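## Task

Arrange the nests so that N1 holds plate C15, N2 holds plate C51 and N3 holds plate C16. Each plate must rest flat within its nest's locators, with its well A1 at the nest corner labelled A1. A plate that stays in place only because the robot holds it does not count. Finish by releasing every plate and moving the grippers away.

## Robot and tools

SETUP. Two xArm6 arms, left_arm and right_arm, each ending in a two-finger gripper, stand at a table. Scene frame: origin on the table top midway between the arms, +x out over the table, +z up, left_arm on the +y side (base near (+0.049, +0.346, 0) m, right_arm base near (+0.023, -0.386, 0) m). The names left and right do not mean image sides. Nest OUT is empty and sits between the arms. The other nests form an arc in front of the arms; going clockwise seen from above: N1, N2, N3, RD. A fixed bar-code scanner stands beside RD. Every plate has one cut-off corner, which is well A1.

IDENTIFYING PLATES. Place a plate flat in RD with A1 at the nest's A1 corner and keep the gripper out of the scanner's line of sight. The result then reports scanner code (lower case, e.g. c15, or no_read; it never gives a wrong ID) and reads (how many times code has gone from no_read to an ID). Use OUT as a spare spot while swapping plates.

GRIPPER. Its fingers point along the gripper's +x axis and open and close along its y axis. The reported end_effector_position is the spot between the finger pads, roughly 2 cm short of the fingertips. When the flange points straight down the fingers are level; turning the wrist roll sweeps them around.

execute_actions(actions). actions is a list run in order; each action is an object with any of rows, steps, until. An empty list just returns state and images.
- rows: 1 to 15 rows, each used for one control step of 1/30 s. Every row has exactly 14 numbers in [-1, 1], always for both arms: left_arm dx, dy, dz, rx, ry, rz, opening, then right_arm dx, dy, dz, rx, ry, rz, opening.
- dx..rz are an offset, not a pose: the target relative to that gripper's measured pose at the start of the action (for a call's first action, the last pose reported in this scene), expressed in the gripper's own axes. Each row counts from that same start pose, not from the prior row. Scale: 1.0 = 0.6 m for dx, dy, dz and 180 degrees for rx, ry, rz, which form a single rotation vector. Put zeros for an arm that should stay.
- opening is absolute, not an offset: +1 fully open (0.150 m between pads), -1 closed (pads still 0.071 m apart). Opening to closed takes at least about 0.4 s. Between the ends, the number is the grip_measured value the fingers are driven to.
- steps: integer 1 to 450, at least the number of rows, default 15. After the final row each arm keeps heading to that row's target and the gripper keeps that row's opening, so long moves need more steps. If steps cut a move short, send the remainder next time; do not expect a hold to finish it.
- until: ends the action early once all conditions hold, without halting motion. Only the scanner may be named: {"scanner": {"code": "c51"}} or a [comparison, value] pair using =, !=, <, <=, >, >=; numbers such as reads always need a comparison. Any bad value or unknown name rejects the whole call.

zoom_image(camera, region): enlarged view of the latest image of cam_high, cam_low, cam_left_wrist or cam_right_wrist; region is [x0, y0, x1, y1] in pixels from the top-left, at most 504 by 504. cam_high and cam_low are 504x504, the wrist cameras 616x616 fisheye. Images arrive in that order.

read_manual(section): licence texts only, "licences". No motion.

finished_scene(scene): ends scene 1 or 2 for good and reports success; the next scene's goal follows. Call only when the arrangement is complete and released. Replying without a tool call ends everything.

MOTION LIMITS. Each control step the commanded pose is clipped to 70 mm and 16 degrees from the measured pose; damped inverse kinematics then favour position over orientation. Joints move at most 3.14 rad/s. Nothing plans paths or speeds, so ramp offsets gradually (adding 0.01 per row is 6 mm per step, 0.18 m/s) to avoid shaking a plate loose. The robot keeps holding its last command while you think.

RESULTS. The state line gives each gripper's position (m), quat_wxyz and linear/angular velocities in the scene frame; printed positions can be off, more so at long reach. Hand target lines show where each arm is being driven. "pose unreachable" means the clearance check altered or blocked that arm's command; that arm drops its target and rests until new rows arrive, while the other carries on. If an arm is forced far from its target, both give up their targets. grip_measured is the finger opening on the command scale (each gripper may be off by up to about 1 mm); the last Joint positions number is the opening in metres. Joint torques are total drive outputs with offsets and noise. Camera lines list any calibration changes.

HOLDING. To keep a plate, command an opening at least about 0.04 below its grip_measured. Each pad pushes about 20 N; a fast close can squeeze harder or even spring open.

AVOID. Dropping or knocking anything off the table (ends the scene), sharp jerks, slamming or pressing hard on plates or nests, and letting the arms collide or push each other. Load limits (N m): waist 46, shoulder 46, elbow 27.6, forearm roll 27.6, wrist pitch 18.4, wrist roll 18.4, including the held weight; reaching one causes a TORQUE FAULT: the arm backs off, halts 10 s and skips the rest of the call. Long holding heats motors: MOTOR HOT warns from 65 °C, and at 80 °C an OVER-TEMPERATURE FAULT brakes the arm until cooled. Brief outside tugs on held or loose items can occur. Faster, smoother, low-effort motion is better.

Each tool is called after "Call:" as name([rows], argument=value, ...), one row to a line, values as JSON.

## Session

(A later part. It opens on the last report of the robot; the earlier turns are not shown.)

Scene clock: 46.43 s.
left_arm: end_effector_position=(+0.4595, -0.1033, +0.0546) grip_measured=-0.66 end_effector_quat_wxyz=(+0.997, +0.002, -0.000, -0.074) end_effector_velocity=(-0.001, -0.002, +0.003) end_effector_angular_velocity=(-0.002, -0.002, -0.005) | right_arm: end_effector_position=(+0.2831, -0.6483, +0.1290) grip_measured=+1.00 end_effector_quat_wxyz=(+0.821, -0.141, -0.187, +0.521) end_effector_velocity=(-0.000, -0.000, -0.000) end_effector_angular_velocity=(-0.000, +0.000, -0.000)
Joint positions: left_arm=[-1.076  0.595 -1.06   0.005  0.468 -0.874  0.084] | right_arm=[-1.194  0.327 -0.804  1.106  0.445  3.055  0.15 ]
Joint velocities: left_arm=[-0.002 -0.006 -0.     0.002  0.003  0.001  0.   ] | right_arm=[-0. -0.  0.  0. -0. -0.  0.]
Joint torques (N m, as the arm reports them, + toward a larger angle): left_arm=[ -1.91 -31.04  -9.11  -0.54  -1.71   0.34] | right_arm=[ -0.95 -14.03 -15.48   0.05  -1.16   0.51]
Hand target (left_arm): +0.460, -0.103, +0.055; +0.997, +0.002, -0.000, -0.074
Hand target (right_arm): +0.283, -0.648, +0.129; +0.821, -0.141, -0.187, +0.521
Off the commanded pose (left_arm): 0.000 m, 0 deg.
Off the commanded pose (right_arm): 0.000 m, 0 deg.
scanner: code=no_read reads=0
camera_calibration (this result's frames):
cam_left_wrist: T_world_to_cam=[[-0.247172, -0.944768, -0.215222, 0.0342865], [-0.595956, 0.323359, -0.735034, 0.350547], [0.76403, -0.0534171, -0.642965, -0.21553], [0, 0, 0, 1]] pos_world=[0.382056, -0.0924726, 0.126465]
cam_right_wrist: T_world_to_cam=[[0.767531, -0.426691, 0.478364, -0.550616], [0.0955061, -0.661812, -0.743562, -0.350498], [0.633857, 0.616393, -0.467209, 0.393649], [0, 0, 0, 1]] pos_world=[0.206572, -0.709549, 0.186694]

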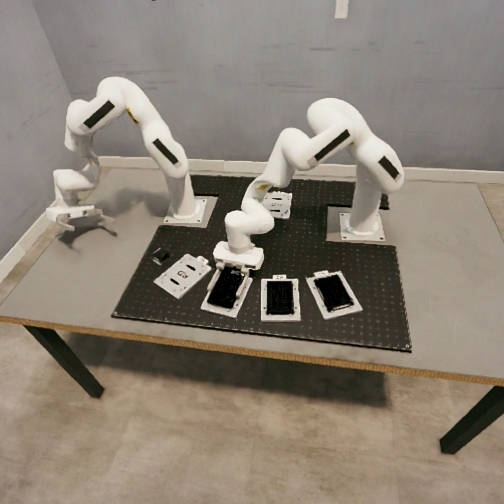

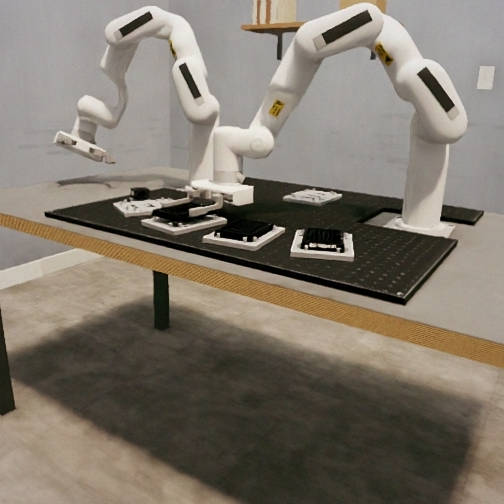

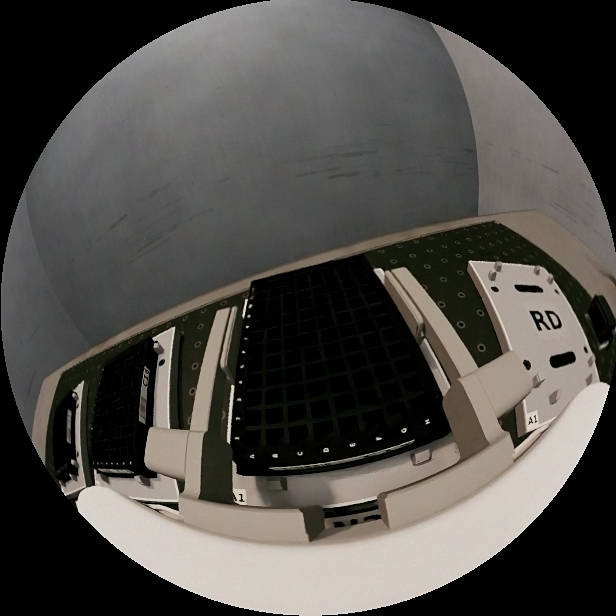

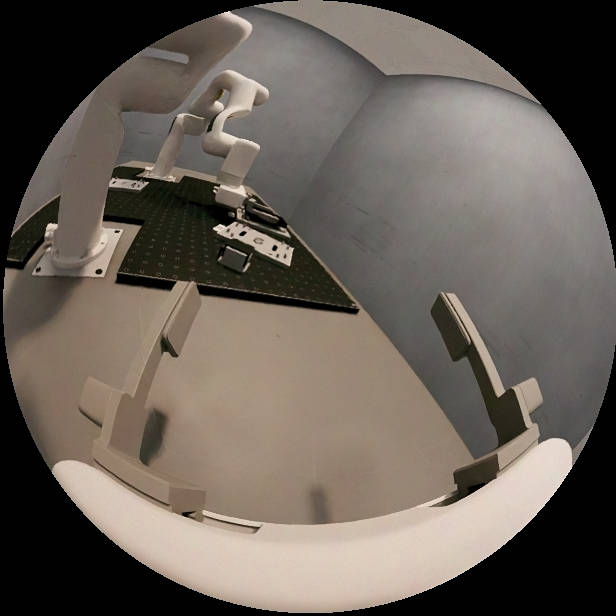

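Call:
execute_actions([
  {"rows":[[-0.001,-0.004,0.006,0,0,-0.001,-0.78,0,0,0,0,0,0,1],[-0.003,-0.015,0.012,0,0,-0.005,-0.78,0,0,0,0,0,0,1],[-0.007,-0.032,0.016,0,0,-0.011,-0.78,0,0,0,0,0,0,1],[-0.011,-0.054,0.02,0,0,-0.019,-0.78,0,0,0,0,0,0,1],[-0.017,-0.079,0.02,0,0,-0.028,-0.78,0,0,0,0,0,0,1],[-0.023,-0.108,0.02,0,0,-0.038,-0.78,0,0,0,0,0,0,1],[-0.029,-0.138,0.02,0,0,-0.049,-0.78,0,0,0,0,0,0,1],[-0.035,-0.168,0.02,0,0,-0.06,-0.78,0,0,0,0,0,0,1],[-0.041,-0.198,0.02,0,0,-0.07,-0.78,0,0,0,0,0,0,1],[-0.047,-0.227,0.02,0,0,-0.08,-0.78,0,0,0,0,0,0,1],[-0.053,-0.252,0.02,0,0,-0.089,-0.78,0,0,0,0,0,0,1],[-0.057,-0.274,0.018,0,0,-0.097,-0.78,0,0,0,0,0,0,1],[-0.061,-0.291,0.014,0,0,-0.103,-0.78,0,0,0,0,0,0,1],[-0.063,-0.302,0.01,0,0,-0.107,-0.78,0,0,0,0,0,0,1],[-0.064,-0.3057,0.005,0,0,-0.1083,-0.78,0,0,0,0,0,0,1]],"steps":36},
])

Call:
zoom_image(camera="cam_left_wrist", region=[190, 240, 490, 520])

Call:
zoom_image(camera="cam_left_wrist", region=[220, 400, 470, 520])

Scene clock: 52.67 s.
left_arm: end_effector_position=(+0.3945, -0.2788, +0.0568) grip_measured=-0.66 end_effector_quat_wxyz=(+0.970, +0.002, +0.000, -0.242) end_effector_velocity=(-0.000, -0.001, -0.000) end_effector_angular_velocity=(-0.000, +0.000, -0.001) | right_arm: end_effector_position=(+0.2831, -0.6483, +0.1290) grip_measured=+1.00 end_effector_quat_wxyz=(+0.821, -0.141, -0.187, +0.521) end_effector_velocity=(+0.000, -0.000, +0.000) end_effector_angular_velocity=(+0.000, -0.001, -0.001)
Joint positions: left_arm=[-1.26   0.82  -1.497  0.003  0.681 -0.716  0.084] | right_arm=[-1.194  0.327 -0.804  1.106  0.445  3.055  0.15 ]
Joint velocities: left_arm=[-0.001  0.003 -0.006 -0.001  0.002  0.001  0.   ] | right_arm=[-0.    -0.     0.     0.001 -0.    -0.     0.   ]
Joint torques (N m, as the arm reports them, + toward a larger angle): left_arm=[ -0.16 -38.06 -10.53  -0.91  -2.03   0.32] | right_arm=[ -1.13 -13.87 -15.25  -0.16  -1.11   0.49]
Hand target (left_arm): +0.394, -0.279, +0.057; +0.970, +0.002, +0.000, -0.242
Hand target (right_arm): +0.283, -0.648, +0.129; +0.821, -0.141, -0.187, +0.521
Off the commanded pose (left_arm): 0.000 m, 0 deg.
Off the commanded pose (right_arm): 0.000 m, 0 deg.
scanner: code=no_read reads=0
camera_calibration (this result's frames):
cam_left_wrist: T_world_to_cam=[[-0.548218, -0.808365, -0.214485, 0.00960309], [-0.455125, 0.503515, -0.734394, 0.364873], [0.701654, -0.30499, -0.643943, -0.219265], [0, 0, 0, 1]] pos_world=[0.325175, -0.24283, 0.128826]
cam_right_wrist: T_world_to_cam=[[0.767531, -0.426691, 0.478363, -0.550616], [0.0955061, -0.661812, -0.743562, -0.350498], [0.633857, 0.616393, -0.467209, 0.393649], [0, 0, 0, 1]] pos_world=[0.206572, -0.709549, 0.186694]

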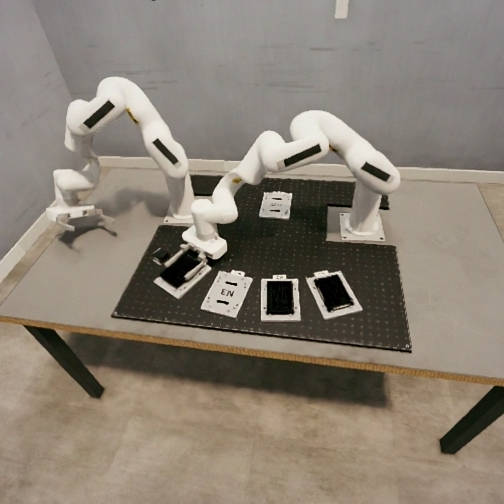

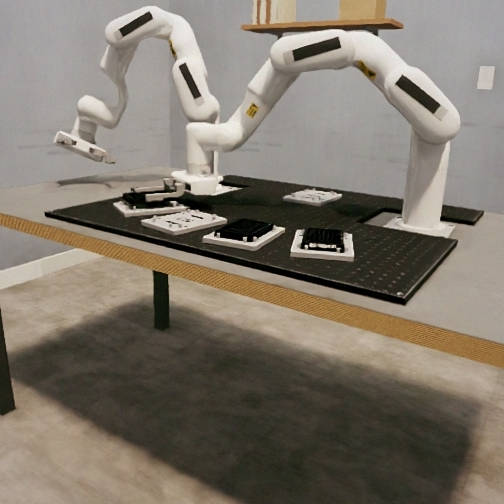

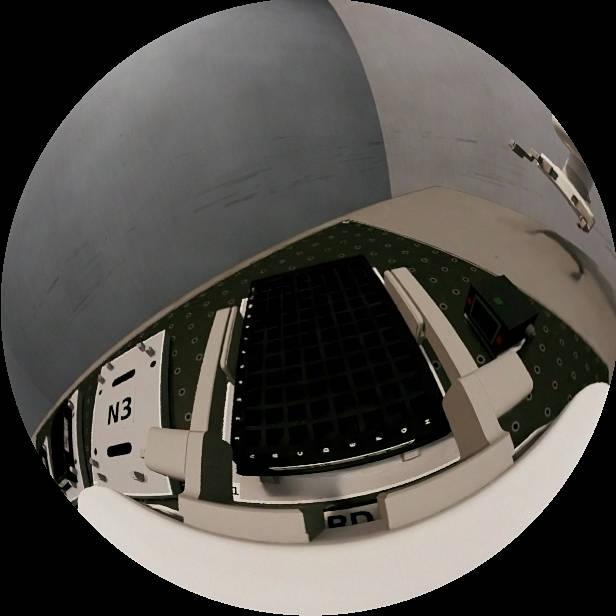

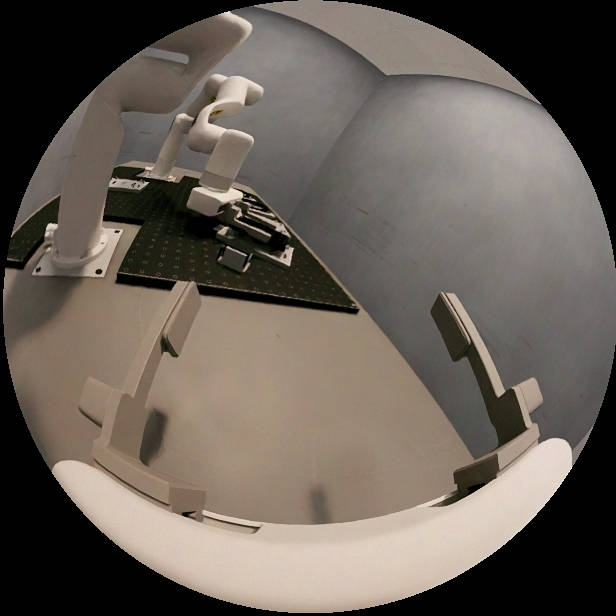

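Region (190, 240, 490, 520) of cam_left_wrist's 616x616 image, scaled by 1.680, with more detail than that image has; it fills the top 470 rows of this view, and the rest is white.

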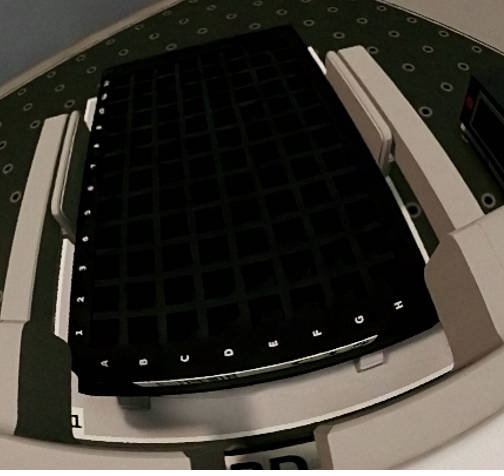

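Region (220, 400, 470, 520) of cam_left_wrist's 616x616 image, scaled by 2.016, with more detail than that image has; it fills the top 242 rows of this view, and the rest is white.

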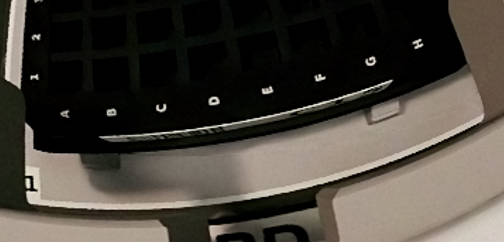

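Call:
execute_actions([
  {"rows":[[0.0052,0.0053,-0.003,0,0,0,-0.78,0,0,0,0,0,0,1]],"steps":12},
])

Call:
zoom_image(camera="cam_left_wrist", region=[190, 240, 490, 520])

Call:
zoom_image(camera="cam_left_wrist", region=[220, 400, 470, 520])

Scene clock: 55.10 s.
left_arm: end_effector_position=(+0.3986, -0.2776, +0.0551) grip_measured=-0.66 end_effector_quat_wxyz=(+0.970, +0.002, +0.000, -0.242) end_effector_velocity=(-0.000, -0.001, -0.000) end_effector_angular_velocity=(-0.000, -0.000, -0.002) | right_arm: end_effector_position=(+0.2831, -0.6483, +0.1290) grip_measured=+1.00 end_effector_quat_wxyz=(+0.821, -0.141, -0.187, +0.521) end_effector_velocity=(-0.000, -0.000, +0.000) end_effector_angular_velocity=(+0.000, -0.000, -0.001)
Joint positions: left_arm=[-1.253  0.825 -1.5    0.003  0.678 -0.709  0.084] | right_arm=[-1.194  0.327 -0.804  1.106  0.445  3.055  0.15 ]
Joint velocities: left_arm=[-0.     0.001 -0.001  0.    -0.     0.002 -0.   ] | right_arm=[-0.    -0.     0.     0.001 -0.     0.     0.   ]
Joint torques (N m, as the arm reports them, + toward a larger angle): left_arm=[ -0.52 -36.47 -10.55  -0.68  -2.1    0.4 ] | right_arm=[ -1.02 -13.35 -15.37  -0.65  -1.27   0.53]
Hand target (left_arm): +0.399, -0.277, +0.055; +0.970, +0.002, +0.000, -0.242
Hand target (right_arm): +0.283, -0.648, +0.129; +0.821, -0.141, -0.187, +0.521
Off the commanded pose (left_arm): 0.000 m, 0 deg.
Off the commanded pose (right_arm): 0.000 m, 0 deg.
scanner: code=no_read reads=0
camera_calibration (this result's frames):
cam_left_wrist: T_world_to_cam=[[-0.548254, -0.80835, -0.214449, 0.0125469], [-0.455046, 0.503478, -0.734468, 0.364823], [0.701677, -0.305091, -0.64387, -0.222901], [0, 0, 0, 1]] pos_world=[0.329295, -0.241543, 0.127122]
cam_right_wrist: T_world_to_cam=[[0.767531, -0.426691, 0.478363, -0.550616], [0.095506, -0.661812, -0.743562, -0.350498], [0.633857, 0.616393, -0.467209, 0.393649], [0, 0, 0, 1]] pos_world=[0.206572, -0.709549, 0.186694]

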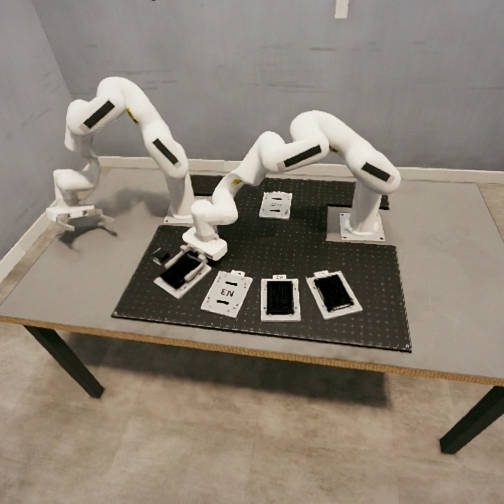

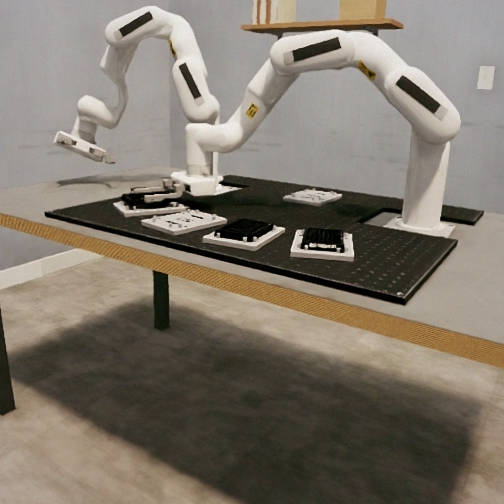

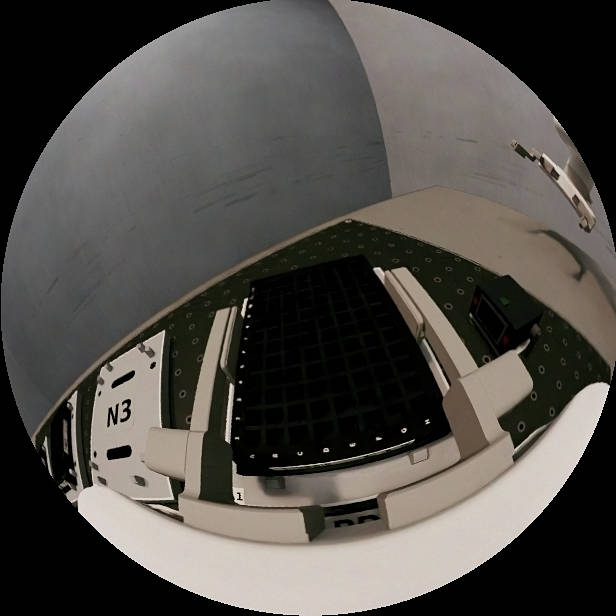

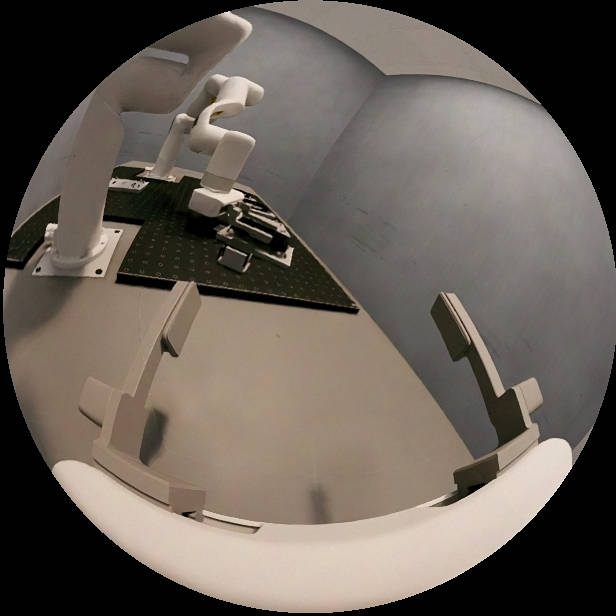

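Region (190, 240, 490, 520) of cam_left_wrist's 616x616 image, scaled by 1.680, with more detail than that image has; it fills the top 470 rows of this view, and the rest is white.

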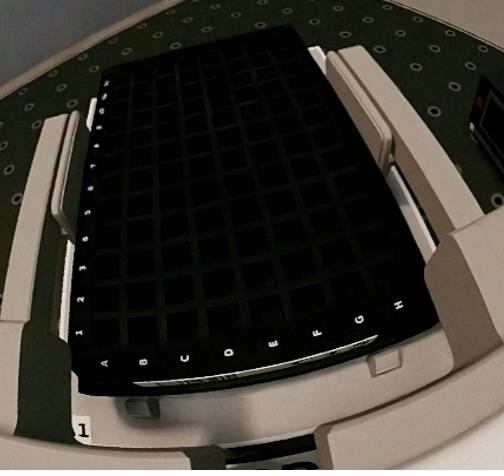

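Region (220, 400, 470, 520) of cam_left_wrist's 616x616 image, scaled by 2.016, with more detail than that image has; it fills the top 242 rows of this view, and the rest is white.

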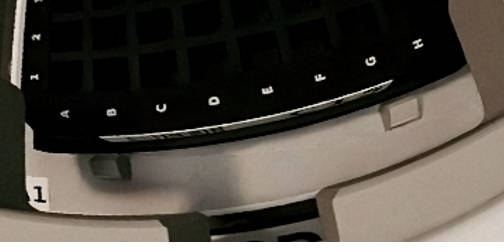

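Call:
execute_actions([
  {"rows":[[0.0013,0.0014,0,0,0,0,-0.78,0,0,0,0,0,0,1],[0.0013,0.0014,-0.002,0,0,0,-0.78,0,0,0,0,0,0,1],[0.0013,0.0014,-0.004,0,0,0,-0.78,0,0,0,0,0,0,1],[0.0013,0.0014,-0.006,0,0,0,-0.78,0,0,0,0,0,0,1],[0.0013,0.0014,-0.008,0,0,0,-0.78,0,0,0,0,0,0,1],[0.0013,0.0014,-0.01,0,0,0,-0.78,0,0,0,0,0,0,1],[0.0013,0.0014,-0.012,0,0,0,-0.78,0,0,0,0,0,0,1],[0.0013,0.0014,-0.014,0,0,0,-0.78,0,0,0,0,0,0,1],[0.0013,0.0014,-0.016,0,0,0,-0.78,0,0,0,0,0,0,1],[0.0013,0.0014,-0.018,0,0,0,-0.78,0,0,0,0,0,0,1],[0.0013,0.0014,-0.02,0,0,0,-0.78,0,0,0,0,0,0,1]],"steps":22},
])

Call:
zoom_image(camera="cam_left_wrist", region=[190, 240, 490, 500])

Call:
zoom_image(camera="cam_low", region=[105, 170, 205, 230])

Scene clock: 70.57 s.
left_arm: end_effector_position=(+0.3996, -0.2773, +0.0434) grip_measured=-0.66 end_effector_quat_wxyz=(+0.970, +0.002, +0.000, -0.242) end_effector_velocity=(+0.001, +0.001, -0.001) end_effector_angular_velocity=(+0.000, +0.000, +0.001) | right_arm: end_effector_position=(+0.2831, -0.6483, +0.1290) grip_measured=+1.00 end_effector_quat_wxyz=(+0.821, -0.141, -0.187, +0.521) end_effector_velocity=(+0.000, -0.000, +0.000) end_effector_angular_velocity=(+0.000, -0.000, -0.000)
Joint positions: left_arm=[-1.251  0.852 -1.509  0.003  0.66  -0.707  0.084] | right_arm=[-1.194  0.327 -0.804  1.106  0.445  3.055  0.15 ]
Joint velocities: left_arm=[ 0.001  0.003 -0.001 -0.    -0.002  0.     0.   ] | right_arm=[ 0.    -0.    -0.     0.001 -0.     0.     0.   ]
Joint torques (N m, as the arm reports them, + toward a larger angle): left_arm=[ -0.91 -36.77  -9.93  -1.24  -1.72   0.07] | right_arm=[ -0.69 -13.93 -15.43  -0.71  -0.96   0.4 ]
Hand target (left_arm): +0.400, -0.277, +0.043; +0.970, +0.002, +0.000, -0.242
Hand target (right_arm): +0.283, -0.648, +0.129; +0.821, -0.141, -0.187, +0.521
Off the commanded pose (left_arm): 0.000 m, 0 deg.
Off the commanded pose (right_arm): 0.000 m, 0 deg.
scanner: code=no_read reads=0
camera_calibration (this result's frames):
cam_left_wrist: T_world_to_cam=[[-0.548434, -0.808275, -0.214273, 0.0109034], [-0.454842, 0.503379, -0.734662, 0.356407], [0.701669, -0.305453, -0.643707, -0.231157], [0, 0, 0, 1]] pos_world=[0.330285, -0.241202, 0.115377]
cam_right_wrist: T_world_to_cam=[[0.767531, -0.426691, 0.478363, -0.550616], [0.095506, -0.661812, -0.743562, -0.350498], [0.633857, 0.616393, -0.467209, 0.393649], [0, 0, 0, 1]] pos_world=[0.206572, -0.709549, 0.186694]

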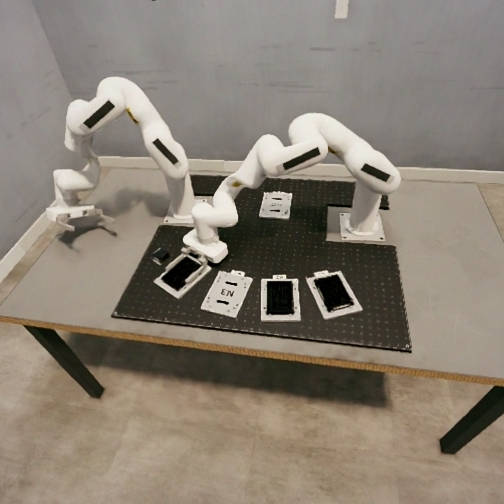

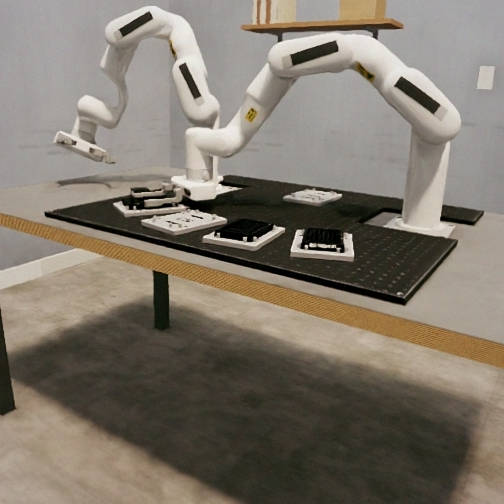

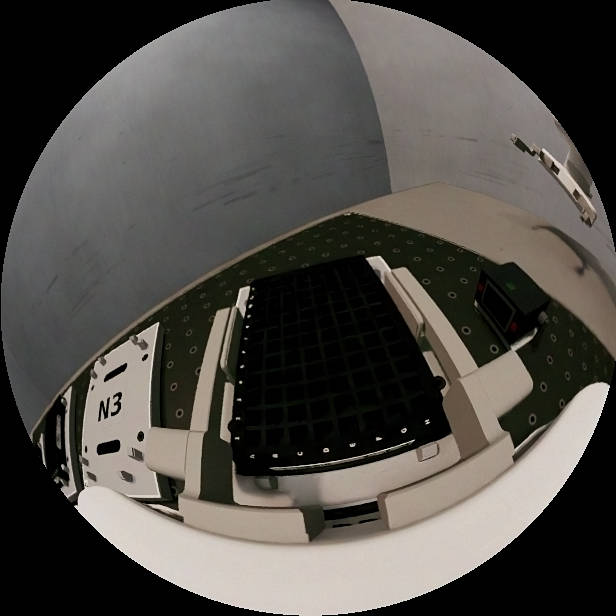

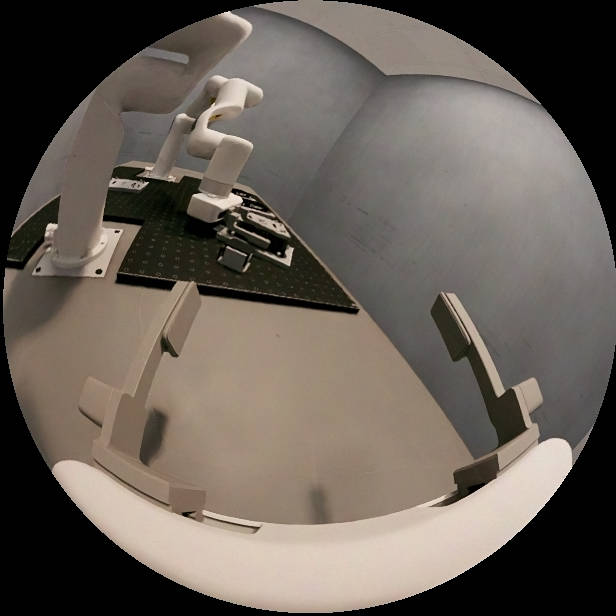

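Region (190, 240, 490, 500) of cam_left_wrist's 616x616 image, scaled by 1.680, with more detail than that image has; it fills the top 437 rows of this view, and the rest is white.

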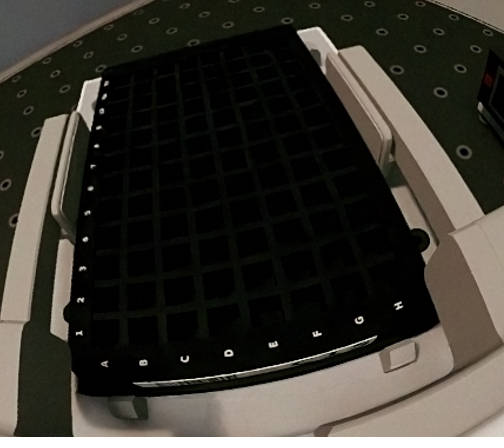

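Region (105, 170, 205, 230) of cam_low's 504x504 image, scaled by 5.040, with more detail than that image has; it fills the top 302 rows of this view, and the rest is white.

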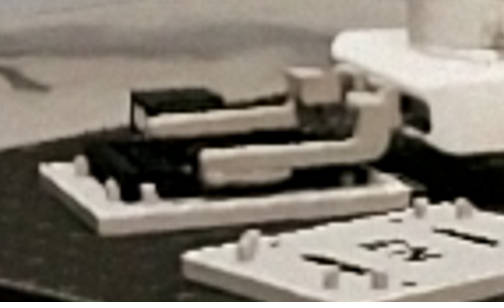

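Call:
execute_actions([
  {"rows":[[0,0,-0.0017,0,0,0,-0.78,0,0,0,0,0,0,1],[0,0,-0.0017,0,0,0,-0.78,0,0,0,0,0,0,1],[0,0,-0.0017,0,0,0,-0.78,0,0,0,0,0,0,1],[0,0,-0.0017,0,0,0,-0.78,0,0,0,0,0,0,1],[0,0,-0.0017,0,0,0,-0.68,0,0,0,0,0,0,1],[0,0,-0.0017,0,0,0,-0.62,0,0,0,0,0,0,1],[0,0,-0.0017,0,0,0,-0.56,0,0,0,0,0,0,1],[0,0,-0.0017,0,0,0,-0.5,0,0,0,0,0,0,1],[0,0,-0.0017,0,0,0,-0.45,0,0,0,0,0,0,1],[0,0,-0.0017,0,0,0,-0.45,0,0,0,0,0,0,1],[0,0,0.005,0,0,0,-0.45,0,0,0,0,0,0,1],[0,0,0.015,0,0,0,-0.45,0,0,0,0,0,0,1],[0,0,0.025,0,0,0,-0.45,0,0,0,0,0,0,1],[0,0,0.035,0,0,0,-0.45,0,0,0,0,0,0,1],[0,0,0.04,0,0,0,-0.45,0,0,0,0,0,0,1]],"steps":25},
  {"rows":[[-0.002,0.007,0,0,0,0.003,-0.45,0,0,0,0,0,0,1],[-0.009,0.027,0,0,0,0.01,-0.45,0,0,0,0,0,0,1],[-0.02,0.058,0,0,0,0.02,-0.45,0,0,0,0,0,0,1],[-0.033,0.098,0,0,0,0.034,-0.45,0,0,0,0,0,0,1],[-0.049,0.145,0,0,0,0.05,-0.45,0,0,0,0,0,0,1],[-0.067,0.196,0,0,0,0.068,-0.45,0,0,0,0,0,0,1],[-0.085,0.251,0,0,0,0.087,-0.45,0,0,0,0,0,0,1],[-0.104,0.307,0,0,0,0.107,-0.45,0,0,0,0,0,0,1],[-0.122,0.362,0,0,0,0.126,-0.45,0,0,0,0,0,0,1],[-0.14,0.413,0,0,0,0.144,-0.45,0,0,0,0,0,0,1],[-0.189,0.558,0,0,0,0.1944,-0.45,0,0,0,0,0,0,1]],"steps":42},
])

Scene clock: 75.87 s.
left_arm: end_effector_position=(+0.4565, +0.0706, +0.0681) grip_measured=-0.45 end_effector_quat_wxyz=(+0.998, +0.003, -0.001, +0.061) end_effector_velocity=(+0.000, +0.008, +0.001) end_effector_angular_velocity=(-0.009, +0.006, -0.008) | right_arm: end_effector_position=(+0.2831, -0.6483, +0.1290) grip_measured=+1.00 end_effector_quat_wxyz=(+0.821, -0.141, -0.187, +0.521) end_effector_velocity=(+0.000, -0.000, -0.000) end_effector_angular_velocity=(-0.000, -0.000, -0.001)
Joint positions: left_arm=[-0.902  0.327 -0.625  0.016  0.302 -0.982  0.093] | right_arm=[-1.194  0.327 -0.804  1.106  0.445  3.055  0.15 ]
Joint velocities: left_arm=[ 0.013 -0.022  0.028 -0.035 -0.009  0.055  0.   ] | right_arm=[ 0.     0.    -0.     0.001 -0.     0.     0.   ]
Joint torques (N m, as the arm reports them, + toward a larger angle): left_arm=[ -1.54 -21.9   -7.56  -1.25  -1.95   0.12] | right_arm=[ -0.33 -13.25 -15.72  -0.44  -0.98   0.58]
Hand target (left_arm): +0.457, +0.072, +0.068; +0.998, +0.003, -0.000, +0.061
Hand target (right_arm): +0.283, -0.648, +0.129; +0.821, -0.141, -0.187, +0.521
Off the commanded pose (left_arm): 0.001 m, 0 deg.
Off the commanded pose (right_arm): 0.000 m, 0 deg.
scanner: code=c15 reads=1
camera_calibration (this result's frames):
cam_left_wrist: T_world_to_cam=[[0.014732, -0.976011, -0.217223, 0.0834952], [-0.659439, 0.15382, -0.735853, 0.343467], [0.751614, 0.154086, -0.641353, -0.204356], [0, 0, 0, 1]] pos_world=[0.378862, 0.0601486, 0.139814]
cam_right_wrist: T_world_to_cam=[[0.767531, -0.426691, 0.478363, -0.550616], [0.0955061, -0.661812, -0.743562, -0.350498], [0.633857, 0.616393, -0.467209, 0.393649], [0, 0, 0, 1]] pos_world=[0.206572, -0.709549, 0.186694]

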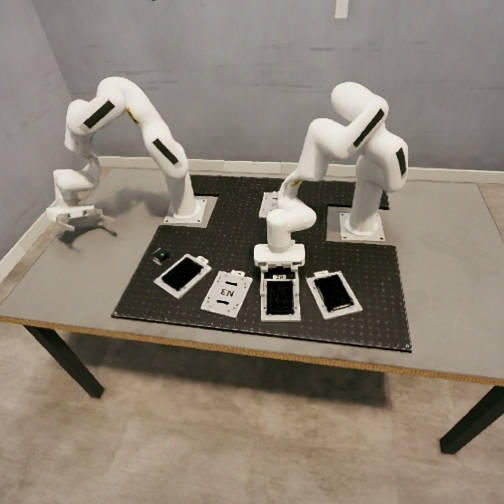

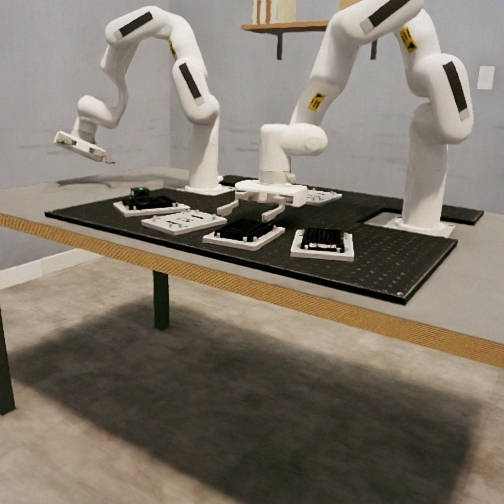

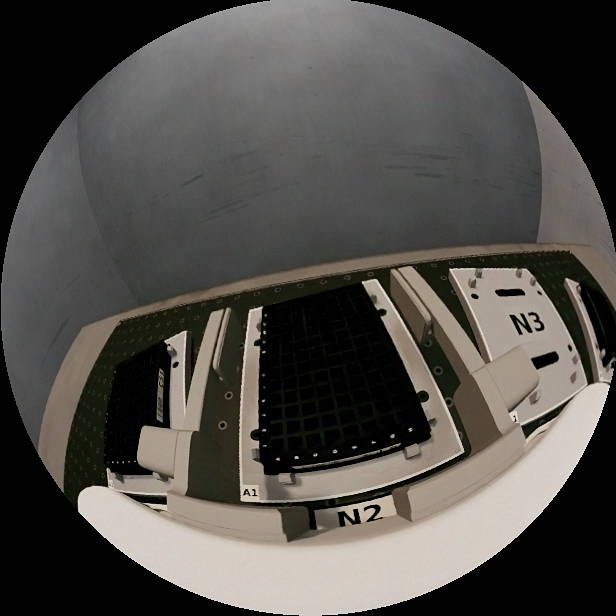

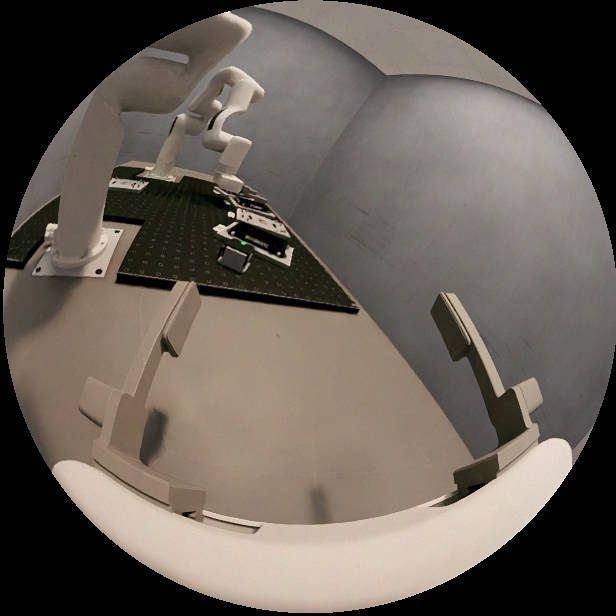

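Call:
execute_actions([
  {"rows":[[0.002,0.001,-0.01,0,0,0,-0.45,0,0,0,0,0,0,1],[0.005,0.0017,-0.0235,-0.001,0.0005,0,-0.45,0,0,0,0,0,0,1]],"steps":15},
])

Call:
zoom_image(camera="cam_left_wrist", region=[190, 240, 490, 520])

Call:
zoom_image(camera="cam_left_wrist", region=[220, 400, 470, 520])

Scene clock: 77.53 s.
left_arm: end_effector_position=(+0.4594, +0.0720, +0.0543) grip_measured=-0.45 end_effector_quat_wxyz=(+0.998, +0.001, -0.000, +0.061) end_effector_velocity=(+0.000, +0.001, -0.003) end_effector_angular_velocity=(+0.000, +0.002, +0.003) | right_arm: end_effector_position=(+0.2831, -0.6483, +0.1290) grip_measured=+1.00 end_effector_quat_wxyz=(+0.821, -0.141, -0.187, +0.521) end_effector_velocity=(+0.000, +0.000, -0.000) end_effector_angular_velocity=(-0.000, +0.000, -0.000)
Joint positions: left_arm=[-0.895  0.376 -0.636  0.007  0.261 -0.966  0.093] | right_arm=[-1.194  0.327 -0.804  1.106  0.445  3.055  0.15 ]
Joint velocities: left_arm=[ 0.001  0.008 -0.002 -0.004 -0.005  0.002 -0.   ] | right_arm=[ 0.  0.  0. -0. -0.  0.  0.]
Joint torques (N m, as the arm reports them, + toward a larger angle): left_arm=[ -0.98 -23.12  -7.31  -1.23  -1.91   0.36] | right_arm=[ -0.49 -13.85 -15.74  -0.38  -1.06   0.17]
Hand target (left_arm): +0.459, +0.072, +0.054; +0.998, +0.001, -0.000, +0.061
Hand target (right_arm): +0.283, -0.648, +0.129; +0.821, -0.141, -0.187, +0.521
Off the commanded pose (left_arm): 0.000 m, 0 deg.
Off the commanded pose (right_arm): 0.000 m, 0 deg.
scanner: code=c15 reads=1
camera_calibration (this result's frames):
cam_left_wrist: T_world_to_cam=[[0.0144971, -0.976767, -0.213815, 0.081812], [-0.660142, 0.15126, -0.735753, 0.335488], [0.751001, 0.151815, -0.642612, -0.215042], [0, 0, 0, 1]] pos_world=[0.38178, 0.0618121, 0.12614]
cam_right_wrist: T_world_to_cam=[[0.767531, -0.426691, 0.478363, -0.550616], [0.0955061, -0.661811, -0.743562, -0.350498], [0.633857, 0.616393, -0.467209, 0.393649], [0, 0, 0, 1]] pos_world=[0.206572, -0.709549, 0.186694]

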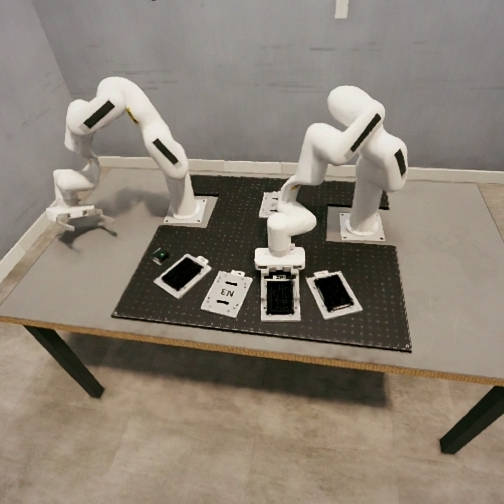

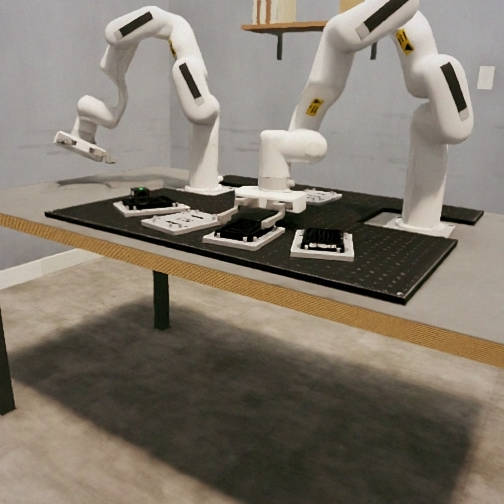

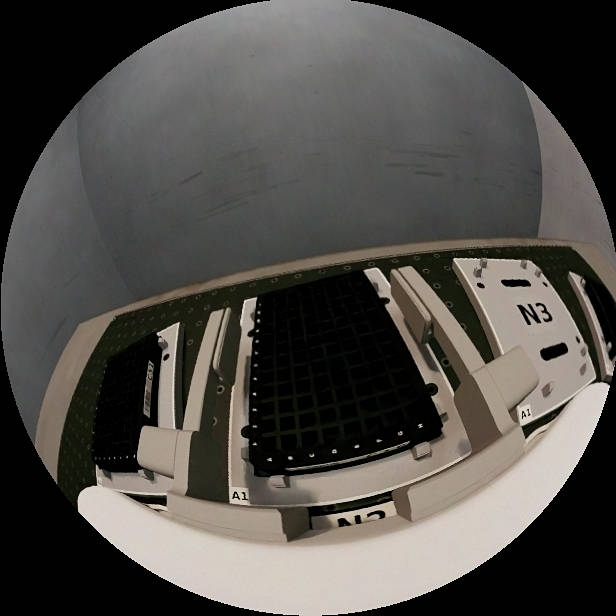

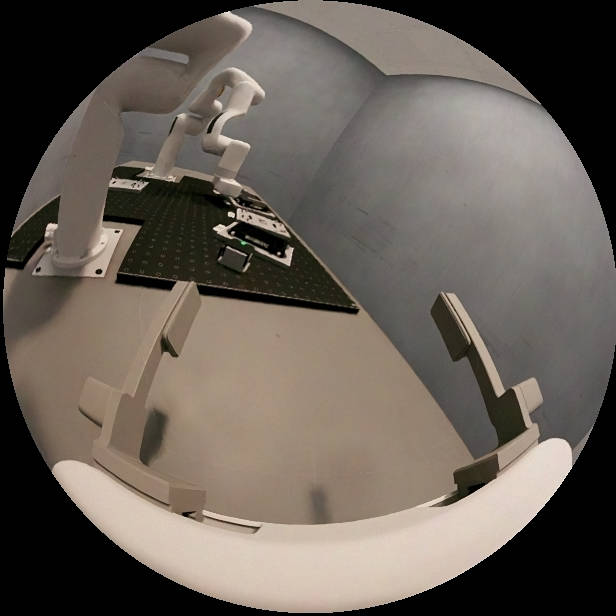

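Region (190, 240, 490, 520) of cam_left_wrist's 616x616 image, scaled by 1.680, with more detail than that image has; it fills the top 470 rows of this view, and the rest is white.

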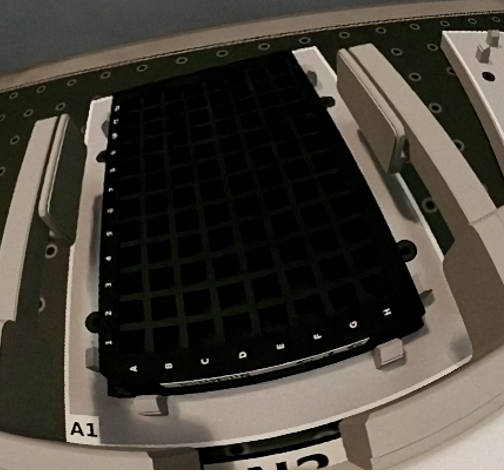

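Region (220, 400, 470, 520) of cam_left_wrist's 616x616 image, scaled by 2.016, with more detail than that image has; it fills the top 242 rows of this view, and the rest is white.

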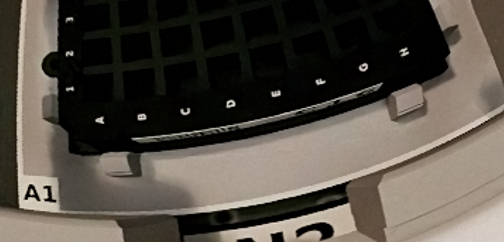

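Call:
execute_actions([
  {"rows":[[0.0035,0.0012,-0.002,0,0,0.0078,-0.45,0,0,0,0,0,0,1],[0.0035,0.0012,-0.005,0,0,0.0078,-0.45,0,0,0,0,0,0,1],[0.0035,0.0012,-0.009,0,0,0.0078,-0.45,0,0,0,0,0,0,1],[0.0035,0.0012,-0.014,0,0,0.0078,-0.45,0,0,0,0,0,0,1],[0.0035,0.0012,-0.019,0,0,0.0078,-0.45,0,0,0,0,0,0,1],[0.0035,0.0012,-0.023,0,0,0.0078,-0.45,0,0,0,0,0,0,1]],"steps":18},
])

Call:
zoom_image(camera="cam_left_wrist", region=[190, 240, 490, 500])

Scene clock: 82.47 s.
left_arm: end_effector_position=(+0.4614, +0.0730, +0.0407) grip_measured=-0.45 end_effector_quat_wxyz=(+0.997, +0.001, -0.000, +0.073) end_effector_velocity=(+0.000, +0.001, -0.002) end_effector_angular_velocity=(+0.001, +0.000, +0.002) | right_arm: end_effector_position=(+0.2831, -0.6483, +0.1290) grip_measured=+1.00 end_effector_quat_wxyz=(+0.821, -0.141, -0.187, +0.521) end_effector_velocity=(+0.000, +0.000, -0.000) end_effector_angular_velocity=(+0.000, +0.000, +0.001)
Joint positions: left_arm=[-0.895  0.431 -0.66   0.007  0.231 -0.991  0.093] | right_arm=[-1.194  0.327 -0.804  1.106  0.445  3.055  0.15 ]
Joint velocities: left_arm=[ 0.001  0.005 -0.001  0.002 -0.004 -0.002 -0.   ] | right_arm=[ 0.001  0.     0.    -0.    -0.    -0.     0.   ]
Joint torques (N m, as the arm reports them, + toward a larger angle): left_arm=[ -0.37 -24.28  -6.79  -1.19  -1.44   0.39] | right_arm=[ -0.19 -13.94 -15.58  -0.43  -1.13   0.09]
Hand target (left_arm): +0.461, +0.073, +0.040; +0.997, +0.001, -0.000, +0.073
Hand target (right_arm): +0.283, -0.648, +0.129; +0.821, -0.141, -0.187, +0.521
Off the commanded pose (left_arm): 0.000 m, 0 deg.
Off the commanded pose (right_arm): 0.000 m, 0 deg.
scanner: code=c15 reads=1
camera_calibration (this result's frames):
cam_left_wrist: T_world_to_cam=[[0.0383439, -0.976182, -0.213538, 0.0687709], [-0.663517, 0.134913, -0.735896, 0.329439], [0.747178, 0.169903, -0.642541, -0.224968], [0, 0, 0, 1]] pos_world=[0.384043, 0.0609099, 0.112567]
cam_right_wrist: T_world_to_cam=[[0.767531, -0.426691, 0.478363, -0.550616], [0.0955061, -0.661811, -0.743562, -0.350497], [0.633857, 0.616393, -0.467209, 0.393649], [0, 0, 0, 1]] pos_world=[0.206572, -0.709549, 0.186694]

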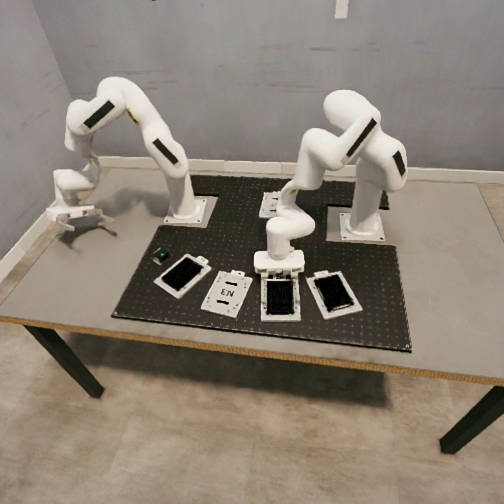

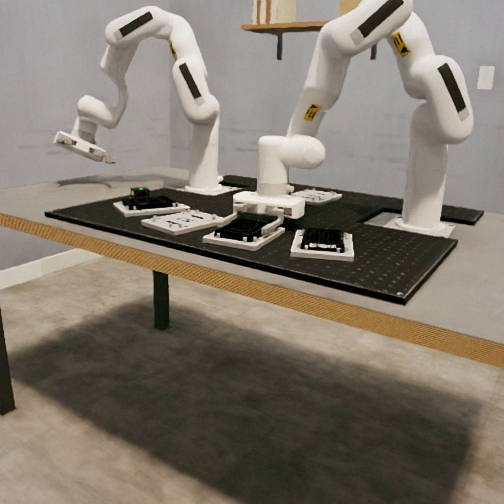

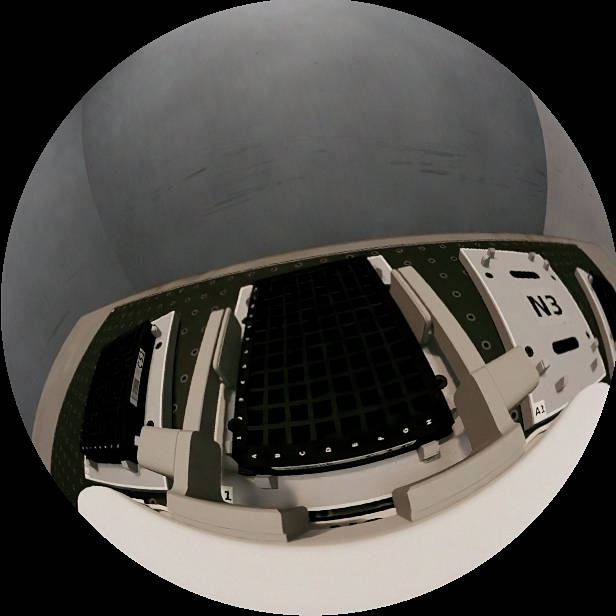

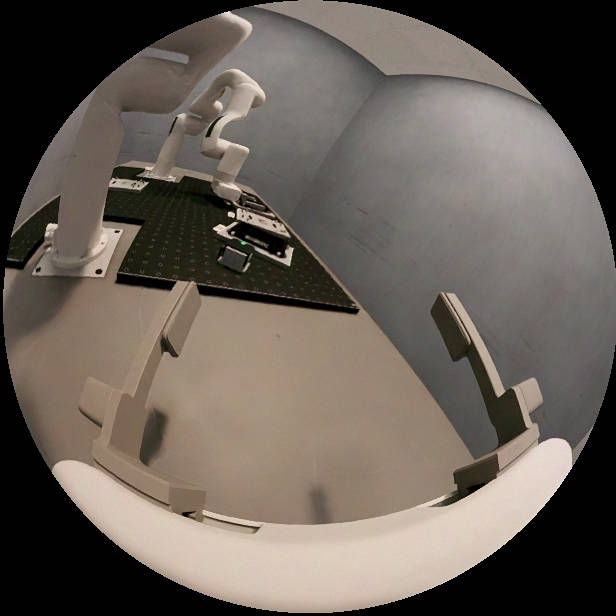

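Region (190, 240, 490, 500) of cam_left_wrist's 616x616 image, scaled by 1.680, with more detail than that image has; it fills the top 437 rows of this view, and the rest is white.

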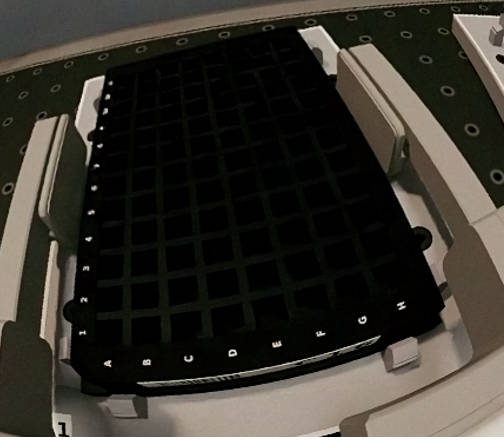

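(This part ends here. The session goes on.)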